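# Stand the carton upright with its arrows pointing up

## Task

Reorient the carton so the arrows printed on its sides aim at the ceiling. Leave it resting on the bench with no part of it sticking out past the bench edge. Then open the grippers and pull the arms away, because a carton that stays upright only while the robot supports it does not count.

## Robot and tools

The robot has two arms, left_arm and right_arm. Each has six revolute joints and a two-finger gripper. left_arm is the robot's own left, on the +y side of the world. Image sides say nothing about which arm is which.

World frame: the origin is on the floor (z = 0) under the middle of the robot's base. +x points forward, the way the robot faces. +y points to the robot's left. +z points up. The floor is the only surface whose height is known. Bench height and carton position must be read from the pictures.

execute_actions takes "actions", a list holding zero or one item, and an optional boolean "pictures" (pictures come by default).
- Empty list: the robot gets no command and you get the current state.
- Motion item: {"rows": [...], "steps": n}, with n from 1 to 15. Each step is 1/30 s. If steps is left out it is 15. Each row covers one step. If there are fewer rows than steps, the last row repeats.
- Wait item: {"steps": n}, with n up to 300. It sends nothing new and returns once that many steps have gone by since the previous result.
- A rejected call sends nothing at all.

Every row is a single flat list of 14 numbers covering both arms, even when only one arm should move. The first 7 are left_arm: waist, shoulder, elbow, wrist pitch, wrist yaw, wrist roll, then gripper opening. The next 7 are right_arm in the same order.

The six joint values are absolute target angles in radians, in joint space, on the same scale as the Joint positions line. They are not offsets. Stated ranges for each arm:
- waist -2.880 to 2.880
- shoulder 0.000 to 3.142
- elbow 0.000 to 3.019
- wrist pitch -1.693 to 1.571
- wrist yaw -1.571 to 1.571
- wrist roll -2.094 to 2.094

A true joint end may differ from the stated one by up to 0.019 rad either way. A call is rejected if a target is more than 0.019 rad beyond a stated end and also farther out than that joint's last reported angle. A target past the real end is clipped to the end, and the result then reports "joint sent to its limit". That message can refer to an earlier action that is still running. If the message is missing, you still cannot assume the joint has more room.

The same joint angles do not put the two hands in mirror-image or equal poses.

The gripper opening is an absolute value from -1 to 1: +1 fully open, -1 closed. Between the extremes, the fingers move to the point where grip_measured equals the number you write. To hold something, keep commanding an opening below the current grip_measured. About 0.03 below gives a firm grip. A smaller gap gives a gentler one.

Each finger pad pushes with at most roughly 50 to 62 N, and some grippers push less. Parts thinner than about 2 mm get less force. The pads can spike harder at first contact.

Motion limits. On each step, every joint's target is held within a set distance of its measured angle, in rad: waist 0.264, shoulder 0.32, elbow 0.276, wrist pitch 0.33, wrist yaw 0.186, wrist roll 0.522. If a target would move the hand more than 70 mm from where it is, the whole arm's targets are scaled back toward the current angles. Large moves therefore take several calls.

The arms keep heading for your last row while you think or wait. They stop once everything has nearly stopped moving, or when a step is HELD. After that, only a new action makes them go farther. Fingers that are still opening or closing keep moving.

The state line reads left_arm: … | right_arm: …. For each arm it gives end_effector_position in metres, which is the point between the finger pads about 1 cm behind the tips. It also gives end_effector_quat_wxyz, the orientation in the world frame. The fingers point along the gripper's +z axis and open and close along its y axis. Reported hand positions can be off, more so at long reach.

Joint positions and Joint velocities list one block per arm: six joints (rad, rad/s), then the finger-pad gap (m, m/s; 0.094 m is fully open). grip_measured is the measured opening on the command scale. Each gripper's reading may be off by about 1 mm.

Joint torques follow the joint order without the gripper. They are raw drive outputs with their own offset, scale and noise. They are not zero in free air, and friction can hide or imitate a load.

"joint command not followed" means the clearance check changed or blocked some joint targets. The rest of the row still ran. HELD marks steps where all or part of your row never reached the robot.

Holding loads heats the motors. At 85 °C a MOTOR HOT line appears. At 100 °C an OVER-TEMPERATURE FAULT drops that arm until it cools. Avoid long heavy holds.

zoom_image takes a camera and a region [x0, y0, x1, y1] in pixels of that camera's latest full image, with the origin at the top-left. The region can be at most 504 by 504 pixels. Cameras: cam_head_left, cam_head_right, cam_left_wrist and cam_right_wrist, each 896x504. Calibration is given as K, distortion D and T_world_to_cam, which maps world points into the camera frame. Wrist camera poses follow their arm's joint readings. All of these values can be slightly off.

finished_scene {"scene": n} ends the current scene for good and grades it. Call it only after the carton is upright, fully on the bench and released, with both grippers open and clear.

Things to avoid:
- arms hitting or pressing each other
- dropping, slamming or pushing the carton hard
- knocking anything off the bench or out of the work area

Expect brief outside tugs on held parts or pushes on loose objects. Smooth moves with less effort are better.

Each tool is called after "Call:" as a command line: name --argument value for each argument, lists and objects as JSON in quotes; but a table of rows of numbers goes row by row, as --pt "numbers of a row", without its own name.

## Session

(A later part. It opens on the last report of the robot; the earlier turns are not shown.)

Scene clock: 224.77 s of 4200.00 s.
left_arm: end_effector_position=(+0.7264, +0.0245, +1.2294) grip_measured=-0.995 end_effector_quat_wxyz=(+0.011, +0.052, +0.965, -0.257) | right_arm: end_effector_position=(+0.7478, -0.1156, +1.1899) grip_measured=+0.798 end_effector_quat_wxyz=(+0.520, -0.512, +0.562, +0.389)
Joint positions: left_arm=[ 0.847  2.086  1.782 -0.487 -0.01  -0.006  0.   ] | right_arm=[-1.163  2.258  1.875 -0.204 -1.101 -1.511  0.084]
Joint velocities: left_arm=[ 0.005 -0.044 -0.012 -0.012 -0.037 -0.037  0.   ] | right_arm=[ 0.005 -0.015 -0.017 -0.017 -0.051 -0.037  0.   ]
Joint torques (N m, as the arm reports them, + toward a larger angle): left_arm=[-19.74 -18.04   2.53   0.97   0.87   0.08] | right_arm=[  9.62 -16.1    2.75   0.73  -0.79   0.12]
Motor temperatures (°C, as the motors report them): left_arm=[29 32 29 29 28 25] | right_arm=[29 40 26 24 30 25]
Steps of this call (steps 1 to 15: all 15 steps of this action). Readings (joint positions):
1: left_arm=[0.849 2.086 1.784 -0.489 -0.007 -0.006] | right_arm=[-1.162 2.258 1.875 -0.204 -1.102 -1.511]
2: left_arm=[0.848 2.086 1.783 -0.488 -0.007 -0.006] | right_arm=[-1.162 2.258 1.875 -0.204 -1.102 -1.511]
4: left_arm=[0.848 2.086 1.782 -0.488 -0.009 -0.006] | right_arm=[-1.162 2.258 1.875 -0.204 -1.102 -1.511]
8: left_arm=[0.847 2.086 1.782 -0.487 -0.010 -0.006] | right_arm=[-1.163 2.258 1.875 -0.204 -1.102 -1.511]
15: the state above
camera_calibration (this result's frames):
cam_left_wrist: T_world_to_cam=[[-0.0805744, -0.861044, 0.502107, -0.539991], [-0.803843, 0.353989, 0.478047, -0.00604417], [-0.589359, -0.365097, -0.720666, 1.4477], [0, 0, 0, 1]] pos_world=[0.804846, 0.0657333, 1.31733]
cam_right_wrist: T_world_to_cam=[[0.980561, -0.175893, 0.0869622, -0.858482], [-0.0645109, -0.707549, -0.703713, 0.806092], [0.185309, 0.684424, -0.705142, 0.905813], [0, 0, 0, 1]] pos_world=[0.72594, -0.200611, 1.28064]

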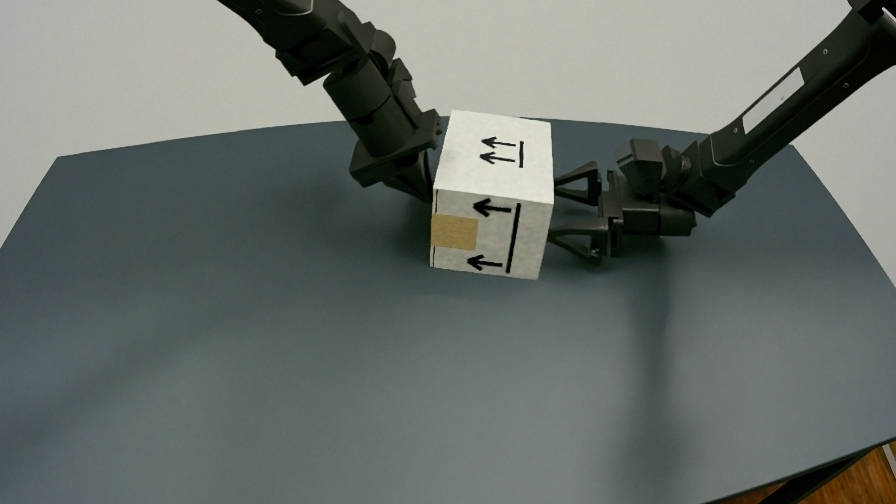

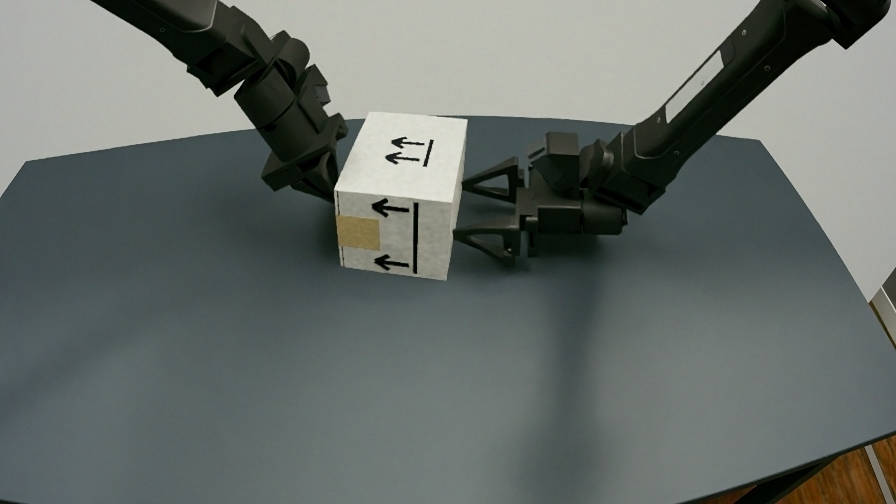

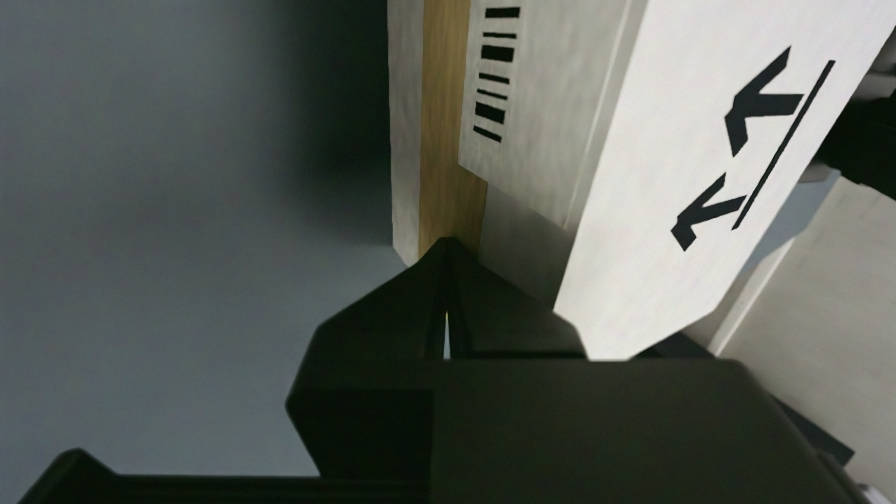

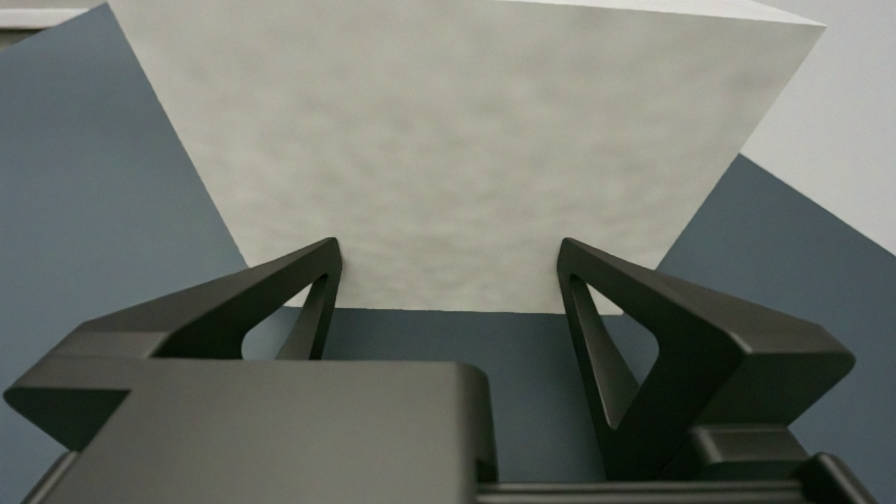

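Call:
execute_actions --actions '[{"rows":[[0.88,1.99,1.71,-0.3,0,-1.2,-1,-1.16,2.3,1.88,-0.2,-1.02,-1.5,0.8]]}]' --pictures false

Call:
execute_actions --actions '[{"rows":[[0.79,1.99,1.71,-0.3,0,-1.2,-1,-1.15,2.3,1.88,-0.2,-1.02,-1.5,0.8]]}]'

Scene clock: 228.57 s of 4200.00 s.
left_arm: end_effector_position=(+0.7750, +0.0469, +1.2624) grip_measured=-0.995 end_effector_quat_wxyz=(+0.050, +0.482, -0.830, +0.275) | right_arm: end_effector_position=(+0.7484, -0.1180, +1.1759) grip_measured=+0.798 end_effector_quat_wxyz=(+0.499, -0.525, +0.583, +0.368)
Joint positions: left_arm=[ 0.859  2.001  1.714 -0.315 -0.002 -1.106  0.   ] | right_arm=[-1.163  2.261  1.875 -0.204 -1.024 -1.511  0.084]
Joint velocities: left_arm=[-0.005  0.005 -0.017 -0.017 -0.037 -0.564  0.   ] | right_arm=[-0.005 -0.005 -0.007  0.012  0.022 -0.037 -0.001]
Joint torques (N m, as the arm reports them, + toward a larger angle): left_arm=[-12.24 -19.88   3.6    1.18   0.41  -0.02] | right_arm=[ 10.2  -15.96   2.69   0.73  -0.68   0.13]
Motor temperatures (°C, as the motors report them): left_arm=[29 32 29 29 28 25] | right_arm=[29 39 26 24 30 25]
Steps of this call (steps 1 to 15: the robot went on to your last target; steps 16 to 90: nothing new was sent; then 0.30 s passed at rest; steps 91 to 105: all 15 steps of this action). Readings (joint positions):
91: left_arm=[0.849 2.080 1.769 -0.454 -0.009 -0.083] | right_arm=[-1.163 2.258 1.875 -0.204 -1.066 -1.511]
92: left_arm=[0.850 2.070 1.744 -0.401 -0.005 -0.183] | right_arm=[-1.163 2.258 1.875 -0.204 -1.039 -1.511]
94: left_arm=[0.853 2.052 1.717 -0.351 -0.002 -0.380] | right_arm=[-1.163 2.260 1.875 -0.204 -1.026 -1.511]
98: left_arm=[0.858 2.024 1.714 -0.322 -0.002 -0.775] | right_arm=[-1.163 2.261 1.875 -0.204 -1.024 -1.511]
105: the state above

Scene clock: 229.07 s of 4200.00 s.
left_arm: end_effector_position=(+0.7712, +0.0133, +1.2837) grip_measured=-0.995 end_effector_quat_wxyz=(+0.066, +0.500, -0.814, +0.288) | right_arm: end_effector_position=(+0.7485, -0.1181, +1.1755) grip_measured=+0.798 end_effector_quat_wxyz=(+0.498, -0.525, +0.584, +0.367)
Joint positions: left_arm=[ 0.808  1.999  1.714 -0.314 -0.011 -1.188  0.   ] | right_arm=[-1.163  2.261  1.875 -0.204 -1.021 -1.511  0.084]
Joint velocities: left_arm=[-0.005  0.005  0.002  0.007  0.037 -0.007  0.   ] | right_arm=[-0.005  0.005 -0.002  0.022 -0.007 -0.022 -0.   ]
Joint torques (N m, as the arm reports them, + toward a larger angle): left_arm=[-16.91 -19.55   3.63   1.07   0.9   -0.05] | right_arm=[ 11.04 -16.24   2.68   0.81  -0.77   0.13]
Motor temperatures (°C, as the motors report them): left_arm=[29 32 29 29 28 25] | right_arm=[29 39 26 24 30 25]
Steps of this call (steps 1 to 15: all 15 steps of this action). Readings (joint positions):
1: left_arm=[0.856 2.001 1.714 -0.315 -0.002 -1.123] | right_arm=[-1.163 2.261 1.875 -0.204 -1.024 -1.511]
2: left_arm=[0.854 2.001 1.714 -0.315 -0.002 -1.137] | right_arm=[-1.163 2.261 1.875 -0.204 -1.024 -1.511]
4: left_arm=[0.840 2.001 1.714 -0.315 -0.002 -1.158] | right_arm=[-1.163 2.261 1.875 -0.204 -1.024 -1.511]
8: left_arm=[0.811 2.001 1.714 -0.315 -0.007 -1.178] | right_arm=[-1.163 2.261 1.875 -0.204 -1.024 -1.511]
15: the state above
camera_calibration (this result's frames):
cam_left_wrist: T_world_to_cam=[[0.863381, -0.310837, 0.397434, -1.1743], [-0.488969, -0.321209, 0.811008, -0.653354], [-0.124432, -0.894542, -0.429315, 0.783687], [0, 0, 0, 1]] pos_world=[0.791912, 0.126163, 1.33303]
cam_right_wrist: T_world_to_cam=[[0.979739, -0.180754, 0.0862514, -0.857534], [-0.0832431, -0.759215, -0.645494, 0.733653], [0.182159, 0.625236, -0.758879, 0.955821], [0, 0, 0, 1]] pos_world=[0.72712, -0.195616, 1.27289]

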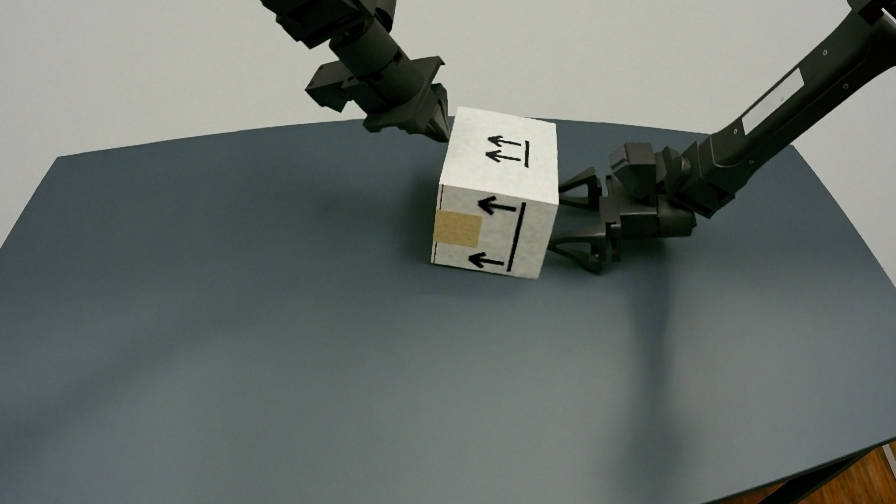

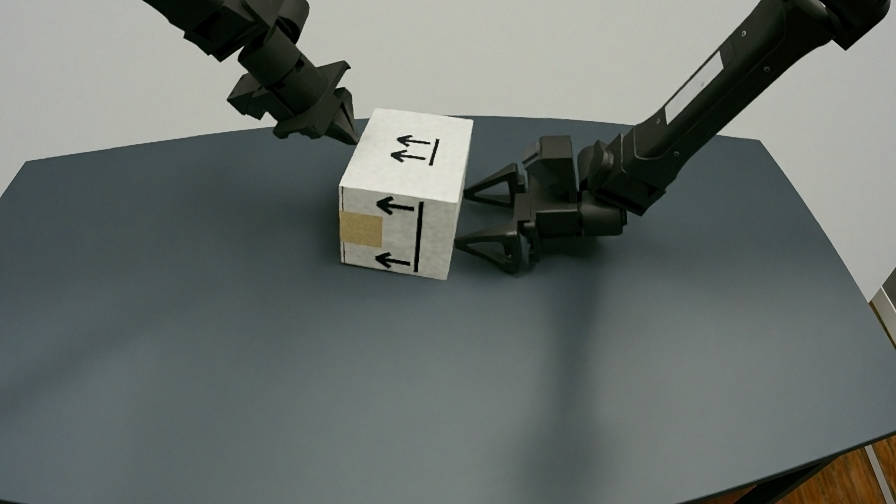

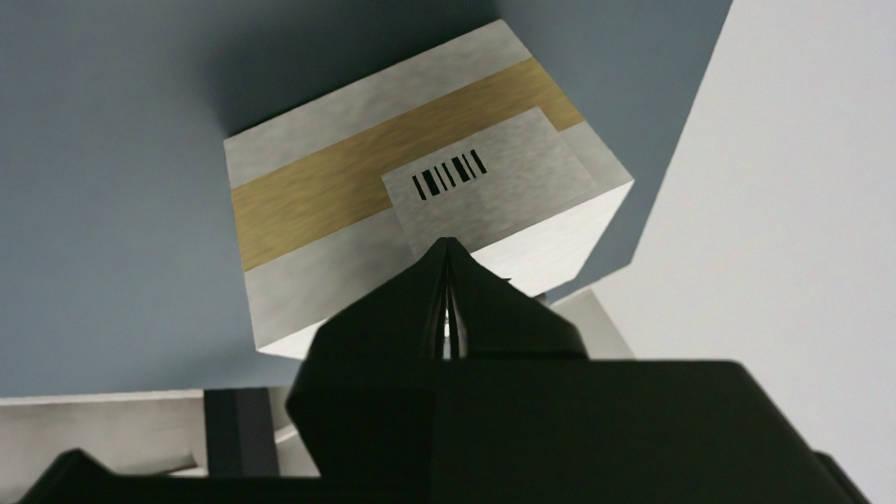

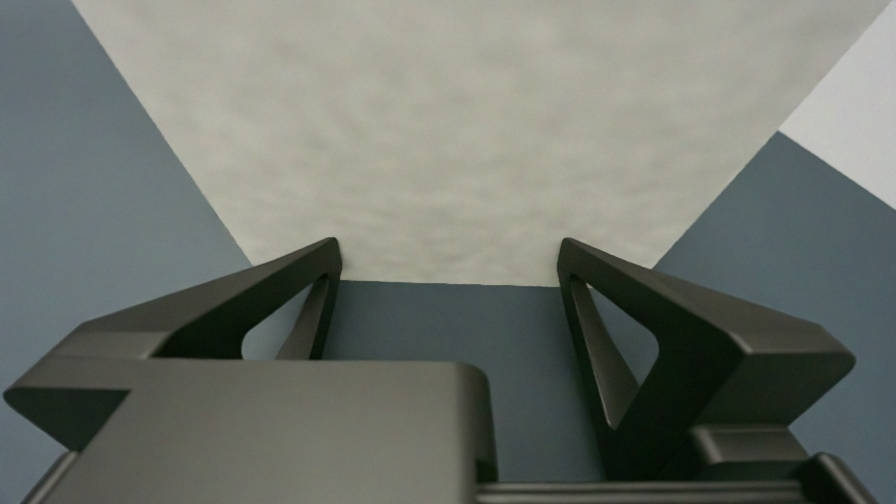

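Call:
execute_actions --actions '[{"rows":[[0.72,2.01,1.72,-0.3,0,-1.2,-1,-1.15,2.3,1.88,-0.2,-1.02,-1.5,0.8]]}]' --pictures false

Call:
execute_actions --actions '[{"rows":[[0.68,2.07,1.77,-0.3,0,-1.2,-1,-1.15,2.3,1.88,-0.2,-1.02,-1.5,0.8]]}]'

Scene clock: 233.20 s of 4200.00 s.
left_arm: end_effector_position=(+0.7677, -0.0159, +1.3057) grip_measured=-0.995 end_effector_quat_wxyz=(+0.071, +0.487, -0.816, +0.304) | right_arm: end_effector_position=(+0.7486, -0.1241, +1.1729) grip_measured=+0.798 end_effector_quat_wxyz=(+0.497, -0.525, +0.587, +0.365)
Joint positions: left_arm=[ 0.762  1.995  1.714 -0.314 -0.012 -1.192  0.   ] | right_arm=[-1.171  2.261  1.875 -0.204 -1.022 -1.51   0.084]
Joint velocities: left_arm=[-0.054 -0.005 -0.022  0.002 -0.037  0.007 -0.001] | right_arm=[-0.005 -0.005 -0.017  0.002 -0.037  0.007  0.001]
Joint torques (N m, as the arm reports them, + toward a larger angle): left_arm=[-19.25 -17.59   4.59   1.24   0.91  -0.06] | right_arm=[ 11.44 -16.01   2.66   0.76  -0.75   0.11]
Motor temperatures (°C, as the motors report them): left_arm=[29 32 29 29 29 25] | right_arm=[29 39 26 24 30 25]
Steps of this call (steps 1 to 15: the robot went on to your last target; steps 16 to 90: nothing new was sent; then 0.63 s passed at rest; steps 91 to 105: all 15 steps of this action). Readings (joint positions):
91: left_arm=[0.805 1.999 1.714 -0.314 -0.012 -1.192] | right_arm=[-1.163 2.261 1.875 -0.204 -1.021 -1.511]
92: left_arm=[0.804 1.999 1.714 -0.314 -0.014 -1.192] | right_arm=[-1.163 2.261 1.875 -0.204 -1.021 -1.511]
94: left_arm=[0.796 1.999 1.714 -0.314 -0.017 -1.192] | right_arm=[-1.163 2.261 1.875 -0.204 -1.022 -1.511]
98: left_arm=[0.781 1.996 1.714 -0.314 -0.017 -1.192] | right_arm=[-1.167 2.261 1.875 -0.204 -1.023 -1.511]
105: the state above

Scene clock: 233.70 s of 4200.00 s.
left_arm: end_effector_position=(+0.7577, -0.0703, +1.3310) grip_measured=-0.995 end_effector_quat_wxyz=(+0.085, +0.462, -0.819, +0.331) | right_arm: end_effector_position=(+0.7459, -0.1251, +1.1674) grip_measured=+0.798 end_effector_quat_wxyz=(+0.491, -0.524, +0.593, +0.364)
Joint positions: left_arm=[ 0.691  2.024  1.743 -0.314 -0.002 -1.192  0.   ] | right_arm=[-1.173  2.266  1.875 -0.204 -1.01  -1.505  0.084]
Joint velocities: left_arm=[-0.005 -0.005 -0.002  0.002  0.022 -0.037 -0.   ] | right_arm=[ 0.005  0.015  0.002 -0.012 -0.051 -0.022 -0.001]
Joint torques (N m, as the arm reports them, + toward a larger angle): left_arm=[-17.89 -15.29   6.48   1.22   0.51  -0.04] | right_arm=[ 11.57 -16.5    2.63   0.72  -1.28   0.07]
Motor temperatures (°C, as the motors report them): left_arm=[29 32 29 29 29 25] | right_arm=[29 39 26 24 30 25]
Steps of this call (steps 1 to 15: all 15 steps of this action). Readings (joint positions):
1: left_arm=[0.758 1.995 1.716 -0.314 -0.012 -1.192] | right_arm=[-1.171 2.261 1.875 -0.204 -1.021 -1.510]
2: left_arm=[0.756 1.998 1.721 -0.314 -0.012 -1.192] | right_arm=[-1.171 2.261 1.875 -0.204 -1.021 -1.510]
4: left_arm=[0.745 2.004 1.733 -0.314 -0.012 -1.192] | right_arm=[-1.172 2.261 1.875 -0.204 -1.019 -1.508]
8: left_arm=[0.717 2.012 1.742 -0.314 -0.007 -1.192] | right_arm=[-1.173 2.261 1.875 -0.204 -1.011 -1.505]
15: the state above
camera_calibration (this result's frames):
cam_left_wrist: T_world_to_cam=[[0.825427, -0.332537, 0.456168, -1.25835], [-0.536174, -0.209037, 0.817815, -0.690595], [-0.176598, -0.919632, -0.350842, 0.660804], [0, 0, 0, 1]] pos_world=[0.785092, 0.0448888, 1.37063]
cam_right_wrist: T_world_to_cam=[[0.979457, -0.187333, 0.0746334, -0.842585], [-0.0990043, -0.769162, -0.631338, 0.716856], [0.175675, 0.610979, -0.771908, 0.972711], [0, 0, 0, 1]] pos_world=[0.725366, -0.200771, 1.26631]

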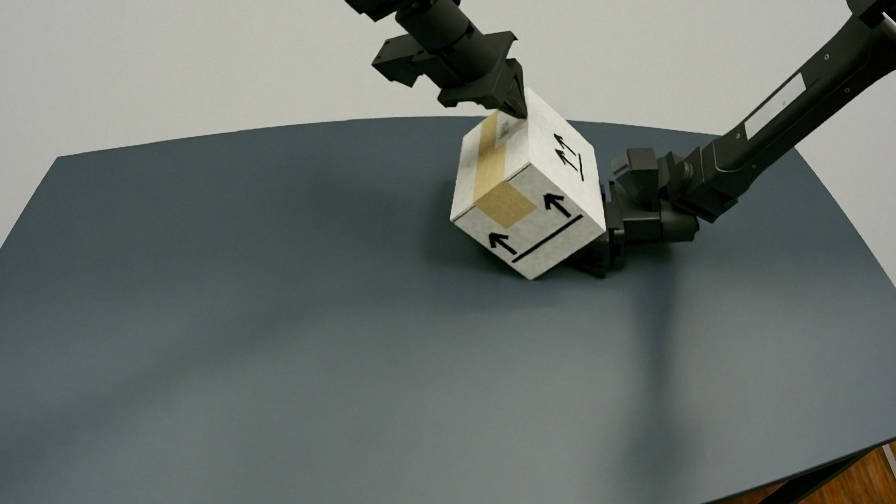

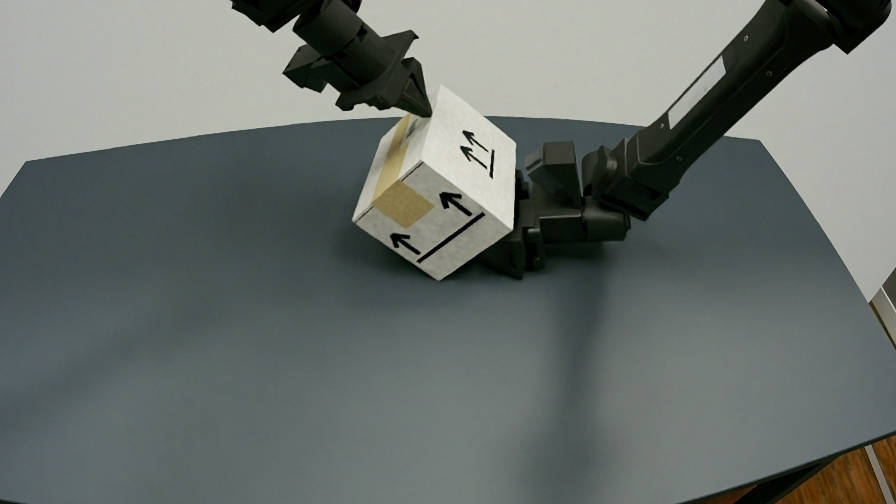

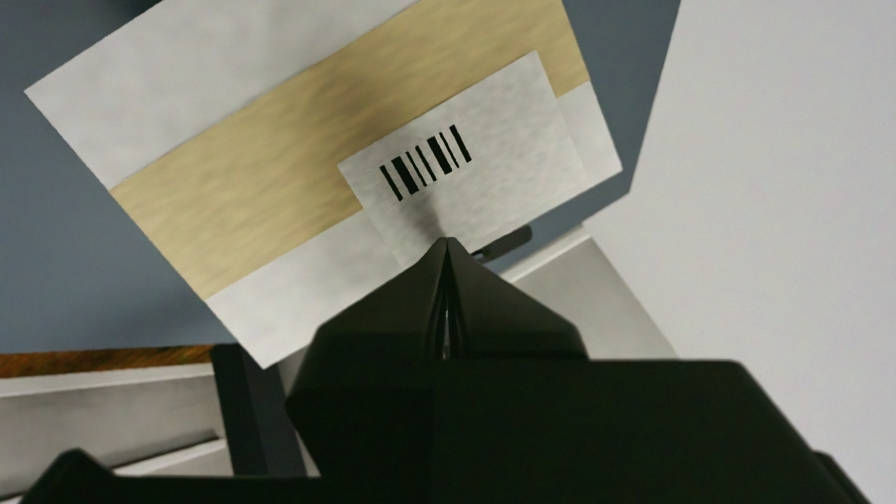

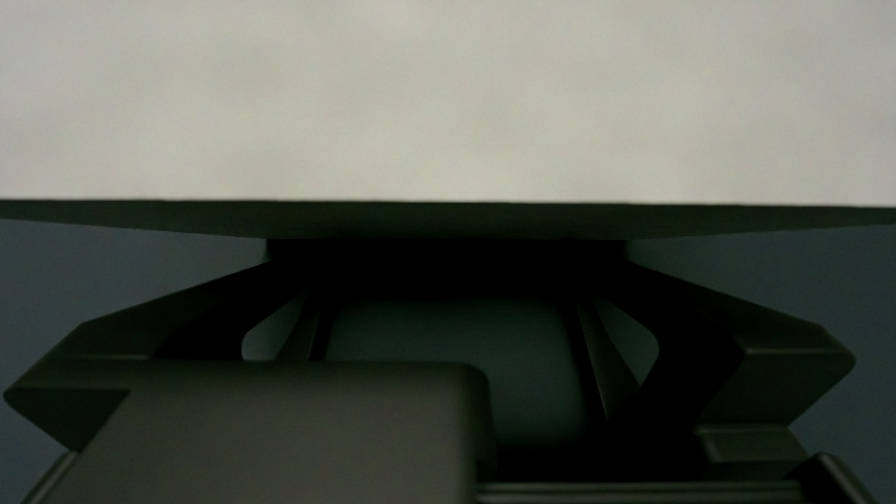

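Call:
execute_actions --actions '[{"rows":[[0.645,2.14,1.84,-0.3,0,-1.2,-1,-1.21,2.22,1.85,-0.2,-1.02,-1.5,0.8]]}]'

Scene clock: 236.40 s of 4200.00 s.
left_arm: end_effector_position=(+0.7558, -0.1110, +1.3253) grip_measured=-0.995 end_effector_quat_wxyz=(+0.088, +0.451, -0.819, +0.344) | right_arm: end_effector_position=(+0.7441, -0.1475, +1.1660) grip_measured=+0.798 end_effector_quat_wxyz=(+0.487, -0.521, +0.602, +0.359)
Joint positions: left_arm=[ 0.657  2.102  1.822 -0.309 -0.001 -1.193  0.   ] | right_arm=[-1.201  2.245  1.85  -0.203 -1.015 -1.505  0.084]
Joint velocities: left_arm=[-0.005 -0.005  0.022  0.002  0.022 -0.022 -0.001] | right_arm=[ 0.005 -0.015  0.007 -0.017  0.037  0.022 -0.   ]
Joint torques (N m, as the arm reports them, + toward a larger angle): left_arm=[-18.95 -15.74   5.84   1.     0.48  -0.04] | right_arm=[  8.58 -21.48   2.19   0.73  -1.05   0.07]
Motor temperatures (°C, as the motors report them): left_arm=[30 32 29 29 29 25] | right_arm=[29 39 26 24 31 25]
Steps of this call (steps 1 to 15: the robot went on to your last target; steps 16 to 66: nothing new was sent; steps 67 to 81: all 15 steps of this action). Readings (joint positions):
67: left_arm=[0.690 2.028 1.750 -0.314 -0.002 -1.193] | right_arm=[-1.174 2.264 1.872 -0.203 -1.010 -1.505]
68: left_arm=[0.688 2.040 1.771 -0.314 -0.002 -1.193] | right_arm=[-1.176 2.260 1.865 -0.203 -1.011 -1.505]
70: left_arm=[0.682 2.069 1.811 -0.313 -0.002 -1.193] | right_arm=[-1.181 2.251 1.853 -0.203 -1.013 -1.505]
74: left_arm=[0.666 2.095 1.822 -0.309 -0.001 -1.193] | right_arm=[-1.192 2.245 1.851 -0.203 -1.011 -1.505]
81: the state above
camera_calibration (this result's frames):
cam_left_wrist: T_world_to_cam=[[0.812758, -0.334654, 0.476898, -1.28586], [-0.551483, -0.177974, 0.81498, -0.676611], [-0.187861, -0.925382, -0.329206, 0.600197], [0, 0, 0, 1]] pos_world=[0.784707, 0.00467293, 1.36224]
cam_right_wrist: T_world_to_cam=[[0.977096, -0.202157, 0.0664546, -0.835855], [-0.118503, -0.776294, -0.619132, 0.697778], [0.17675, 0.597077, -0.78247, 0.995094], [0, 0, 0, 1]] pos_world=[0.723517, -0.221441, 1.26619]

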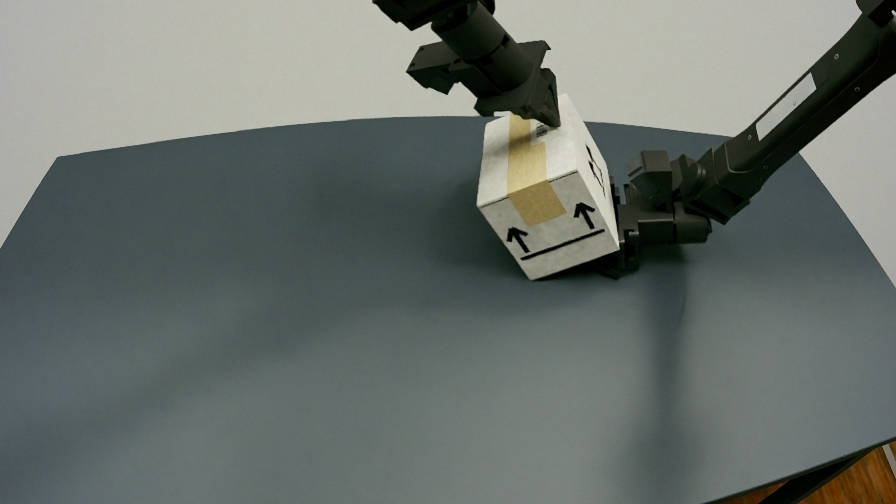

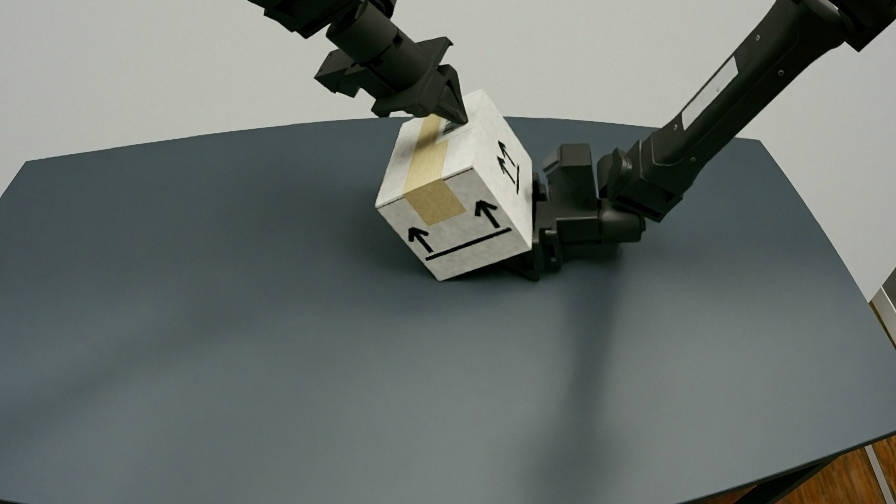

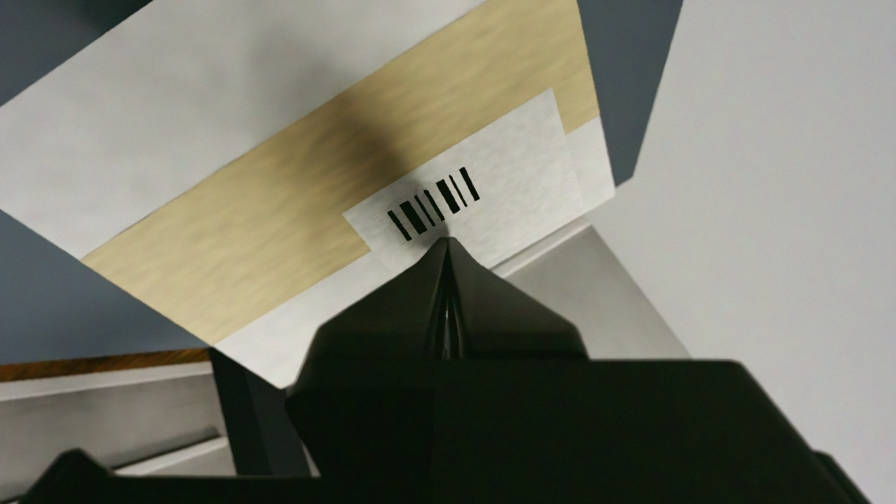

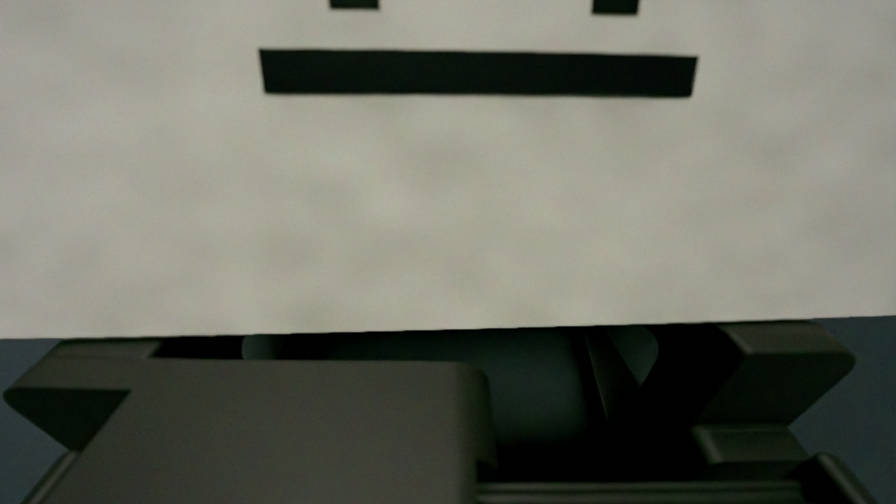

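Rests on the right. Withdraw.

Call:
execute_actions --actions '[{"rows":[[0.645,2.1,1.84,-0.3,0,-1.2,-1,-1.27,2.18,1.81,-0.2,-1.0,-1.5,0.8]]}]' --pictures false

Call:
execute_actions --actions '[{"rows":[[0.645,2.1,1.84,-0.3,0,-1.2,-1,-1.34,2.13,1.76,-0.2,-1.0,-1.5,0.8]]}]'

Scene clock: 239.70 s of 4200.00 s.
left_arm: end_effector_position=(+0.7558, -0.1110, +1.3253) grip_measured=-0.995 end_effector_quat_wxyz=(+0.088, +0.451, -0.819, +0.344) | right_arm: end_effector_position=(+0.7478, -0.2076, +1.1611) grip_measured=+0.798 end_effector_quat_wxyz=(+0.472, -0.519, +0.631, +0.329)
Joint positions: left_arm=[ 0.657  2.102  1.822 -0.309 -0.001 -1.193  0.   ] | right_arm=[-1.271  2.195  1.809 -0.203 -0.995 -1.505  0.084]
Joint velocities: left_arm=[ 0.015 -0.015 -0.017 -0.007  0.007 -0.051 -0.001] | right_arm=[-0.015 -0.015  0.012  0.012 -0.022 -0.022 -0.   ]
Joint torques (N m, as the arm reports them, + toward a larger angle): left_arm=[-19.16 -18.71   5.78   1.08   0.47  -0.03] | right_arm=[  7.79 -20.77   2.34   0.66  -1.03   0.07]
Motor temperatures (°C, as the motors report them): left_arm=[30 32 29 29 29 25] | right_arm=[29 39 26 24 31 25]
Steps of this call (steps 1 to 15: the robot went on to your last target; steps 16 to 84: nothing new was sent; steps 85 to 99: all 15 steps of this action). Readings (joint positions):
85: left_arm=[0.657 2.102 1.822 -0.309 -0.001 -1.193] | right_arm=[-1.204 2.241 1.844 -0.203 -1.008 -1.505]
86: left_arm=[0.657 2.102 1.822 -0.309 -0.001 -1.193] | right_arm=[-1.206 2.233 1.830 -0.203 -1.005 -1.505]
88: left_arm=[0.657 2.102 1.822 -0.309 -0.001 -1.193] | right_arm=[-1.218 2.218 1.811 -0.203 -1.004 -1.505]
92: left_arm=[0.657 2.102 1.822 -0.309 -0.001 -1.193] | right_arm=[-1.248 2.201 1.809 -0.203 -1.000 -1.505]
99: the state above

Scene clock: 240.20 s of 4200.00 s.
left_arm: end_effector_position=(+0.7558, -0.1110, +1.3253) grip_measured=-0.995 end_effector_quat_wxyz=(+0.088, +0.451, -0.819, +0.344) | right_arm: end_effector_position=(+0.7466, -0.2618, +1.1660) grip_measured=+0.798 end_effector_quat_wxyz=(+0.464, -0.514, +0.653, +0.308)
Joint positions: left_arm=[ 0.657  2.102  1.822 -0.309 -0.001 -1.193  0.   ] | right_arm=[-1.337  2.14   1.759 -0.202 -0.998 -1.505  0.084]
Joint velocities: left_arm=[-0.005 -0.034 -0.007  0.012 -0.037 -0.081 -0.   ] | right_arm=[-0.015 -0.005 -0.002  0.007 -0.022 -0.037 -0.   ]
Joint torques (N m, as the arm reports them, + toward a larger angle): left_arm=[-19.05 -18.53   5.7    1.01   0.47  -0.03] | right_arm=[  6.4  -20.45   2.25   0.68  -0.87   0.07]
Motor temperatures (°C, as the motors report them): left_arm=[30 32 29 29 29 25] | right_arm=[29 40 26 24 31 25]
Steps of this call (steps 1 to 15: all 15 steps of this action). Readings (joint positions):
1: left_arm=[0.657 2.102 1.822 -0.309 -0.001 -1.193] | right_arm=[-1.275 2.192 1.802 -0.202 -0.995 -1.505]
2: left_arm=[0.657 2.102 1.822 -0.309 -0.001 -1.193] | right_arm=[-1.277 2.182 1.786 -0.202 -0.995 -1.505]
4: left_arm=[0.657 2.102 1.822 -0.309 -0.001 -1.193] | right_arm=[-1.290 2.166 1.763 -0.202 -0.996 -1.505]
8: left_arm=[0.657 2.102 1.822 -0.309 -0.001 -1.193] | right_arm=[-1.323 2.152 1.759 -0.202 -0.997 -1.505]
15: the state above
camera_calibration (this result's frames):
cam_left_wrist: T_world_to_cam=[[0.812758, -0.334654, 0.476898, -1.28586], [-0.551483, -0.177974, 0.81498, -0.676611], [-0.187861, -0.925382, -0.329206, 0.600197], [0, 0, 0, 1]] pos_world=[0.784707, 0.00467293, 1.36224]
cam_right_wrist: T_world_to_cam=[[0.955977, -0.285628, 0.0672688, -0.86838], [-0.21012, -0.826319, -0.522538, 0.552067], [0.204837, 0.4854, -0.849958, 1.09146], [0, 0, 0, 1]] pos_world=[0.72258, -0.321643, 1.27458]

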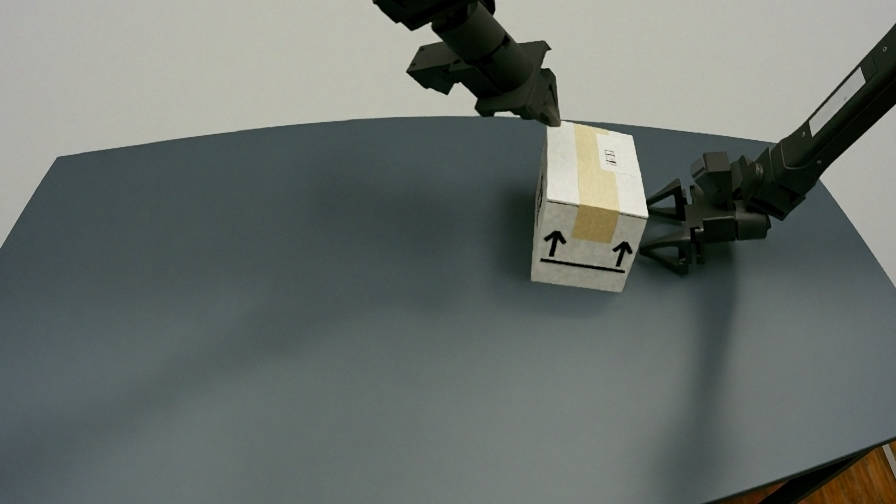

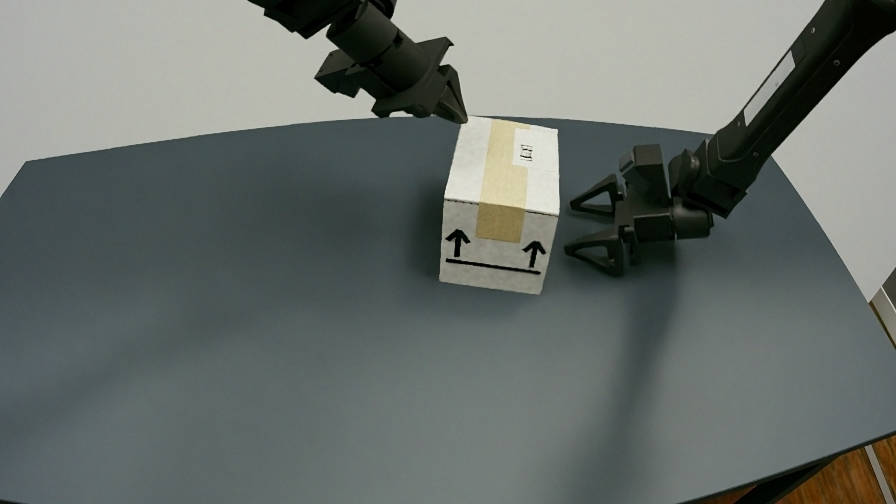

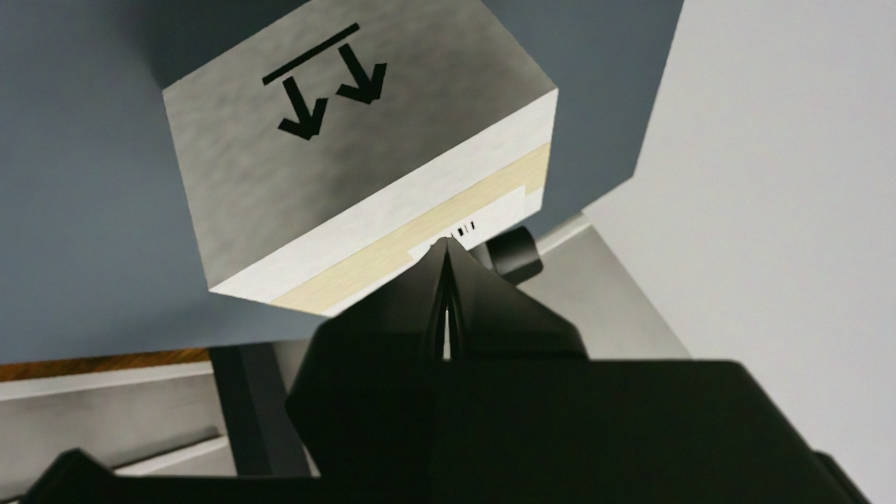

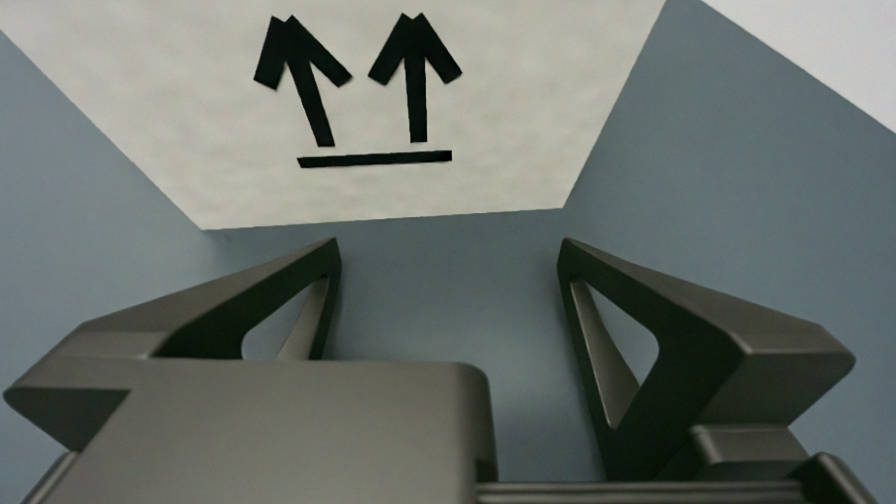

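Call:
execute_actions --actions '[{"rows":[[1.0,1.6,1.5,-0.3,0,-1.2,-1,-1.7,1.7,1.5,-0.2,-1.0,-1.5,0.8]]}]' --pictures false

Call:
execute_actions --actions '[{"steps":25}]'

Call:
finished_scene --scene 1

Scene clock: 242.93 s of 4200.00 s.
left_arm: end_effector_position=(+0.7626, +0.0681, +1.3127) grip_measured=-0.995 end_effector_quat_wxyz=(+0.061, +0.514, -0.808, +0.280) | right_arm: end_effector_position=(+0.7364, -0.4454, +1.2496) grip_measured=+0.798 end_effector_quat_wxyz=(+0.438, -0.503, +0.716, +0.209)
Joint positions: left_arm=[ 0.849  1.856  1.57  -0.307  0.001 -1.193  0.   ] | right_arm=[-1.567  1.843  1.534 -0.201 -0.998 -1.505  0.084]
Joint velocities: left_arm=[ 0.474 -0.601 -0.222 -0.007  0.037  0.081 -0.001] | right_arm=[-0.689 -0.669 -0.173  0.007 -0.051  0.066 -0.001]
Joint torques (N m, as the arm reports them, + toward a larger angle): left_arm=[-11.83 -22.     3.48   0.55   0.3    0.01] | right_arm=[  1.05 -21.96   2.45   0.6   -0.83   0.07]
Motor temperatures (°C, as the motors report them): left_arm=[30 32 29 29 29 25] | right_arm=[29 40 26 24 31 25]
Steps of this call (steps 1 to 15: the robot went on to your last target; steps 16 to 67: nothing new was sent; steps 68 to 82: all 15 steps of this action). Readings (joint positions):
68: left_arm=[0.660 2.097 1.812 -0.307 -0.001 -1.193] | right_arm=[-1.340 2.133 1.749 -0.201 -0.998 -1.505]
69: left_arm=[0.663 2.083 1.788 -0.307 0.001 -1.193] | right_arm=[-1.344 2.117 1.721 -0.201 -0.998 -1.505]
71: left_arm=[0.679 2.049 1.731 -0.307 0.001 -1.193] | right_arm=[-1.362 2.077 1.664 -0.201 -0.998 -1.505]
75: left_arm=[0.732 1.981 1.645 -0.307 0.001 -1.193] | right_arm=[-1.421 1.997 1.592 -0.201 -0.998 -1.505]
82: the state above

Scene clock: 243.77 s of 4200.00 s.
left_arm: end_effector_position=(+0.8402, +0.2379, +1.4052) grip_measured=-0.995 end_effector_quat_wxyz=(-0.052, +0.572, -0.768, +0.283) | right_arm: end_effector_position=(+0.7514, -0.5576, +1.3305) grip_measured=+0.798 end_effector_quat_wxyz=(+0.434, -0.512, +0.732, +0.111)
Joint positions: left_arm=[ 1.002  1.576  1.508 -0.307 -0.001 -1.193  0.   ] | right_arm=[-1.714  1.672  1.502 -0.201 -0.999 -1.505  0.084]
Joint velocities: left_arm=[-0.005 -0.005 -0.007 -0.007 -0.051 -0.007 -0.001] | right_arm=[-0.015 -0.005  0.002  0.007 -0.095 -0.007 -0.001]
Joint torques (N m, as the arm reports them, + toward a larger angle): left_arm=[ -9.56 -17.71   4.66   1.15   0.28  -0.05] | right_arm=[  1.28 -18.44   3.88   0.92  -0.74   0.11]
Motor temperatures (°C, as the motors report them): left_arm=[30 32 29 29 29 25] | right_arm=[29 40 26 24 31 25]
Steps of this call (steps 1 to 25: the robot went on to your last target). Readings (joint positions):
1: left_arm=[0.865 1.836 1.563 -0.307 0.001 -1.193] | right_arm=[-1.591 1.820 1.528 -0.201 -0.998 -1.505]
2: left_arm=[0.880 1.814 1.555 -0.307 0.001 -1.193] | right_arm=[-1.615 1.796 1.522 -0.201 -0.998 -1.505]
4: left_arm=[0.911 1.769 1.542 -0.307 0.001 -1.193] | right_arm=[-1.664 1.749 1.511 -0.201 -0.998 -1.505]
8: left_arm=[0.967 1.673 1.518 -0.307 0.001 -1.193] | right_arm=[-1.728 1.683 1.508 -0.201 -0.998 -1.505]
25: the state above
camera_calibration (this result's frames):
cam_left_wrist: T_world_to_cam=[[0.855489, -0.158252, 0.493047, -1.37638], [-0.496755, -0.519633, 0.695137, -0.429434], [0.146197, -0.839606, -0.523153, 0.936722], [0, 0, 0, 1]] pos_world=[0.827206, 0.345514, 1.46718]
cam_right_wrist: T_world_to_cam=[[0.84571, -0.455907, 0.277352, -1.26017], [-0.392249, -0.883468, -0.256175, 0.145181], [0.361824, 0.107858, -0.925986, 1.14652], [0, 0, 0, 1]] pos_world=[0.707845, -0.569918, 1.44836]

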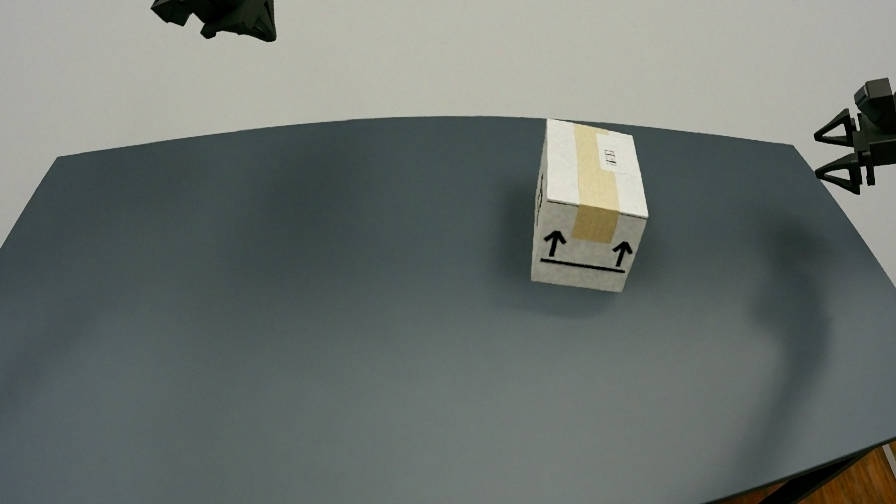

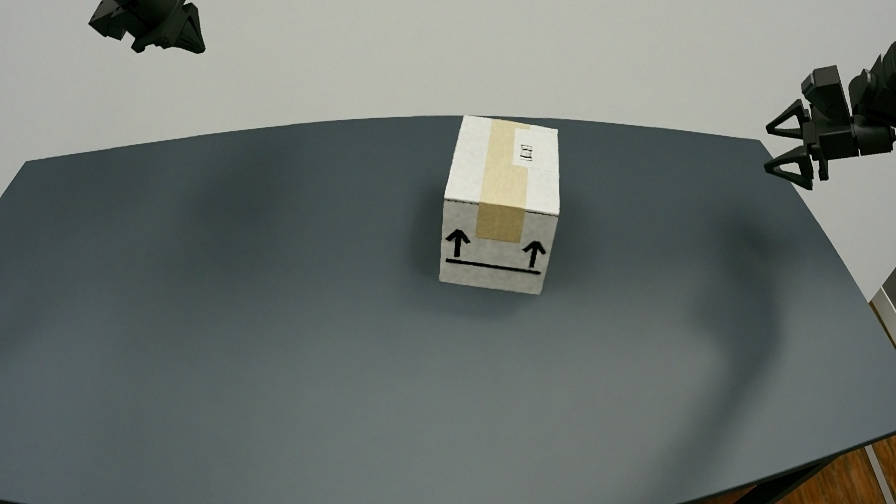

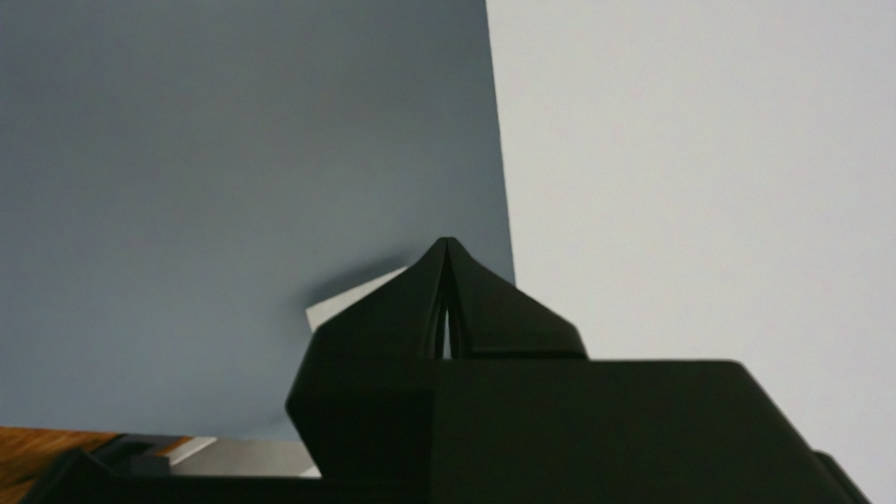

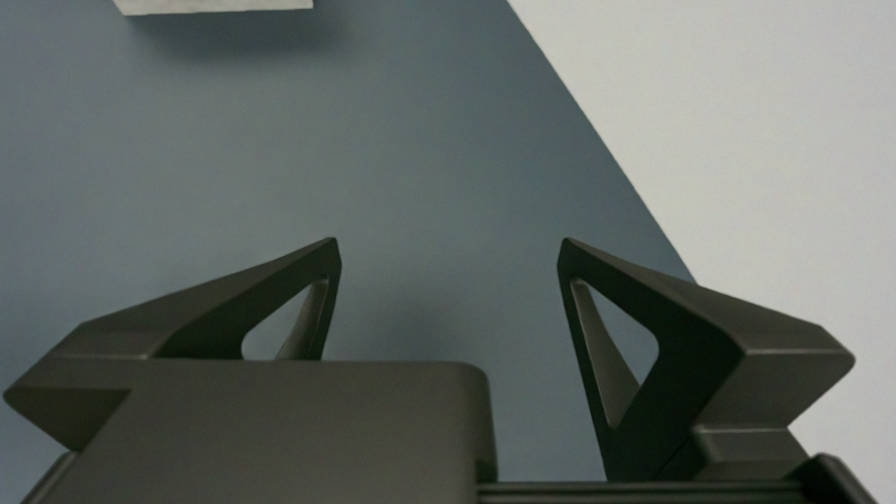

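The scene is finished: the task was done.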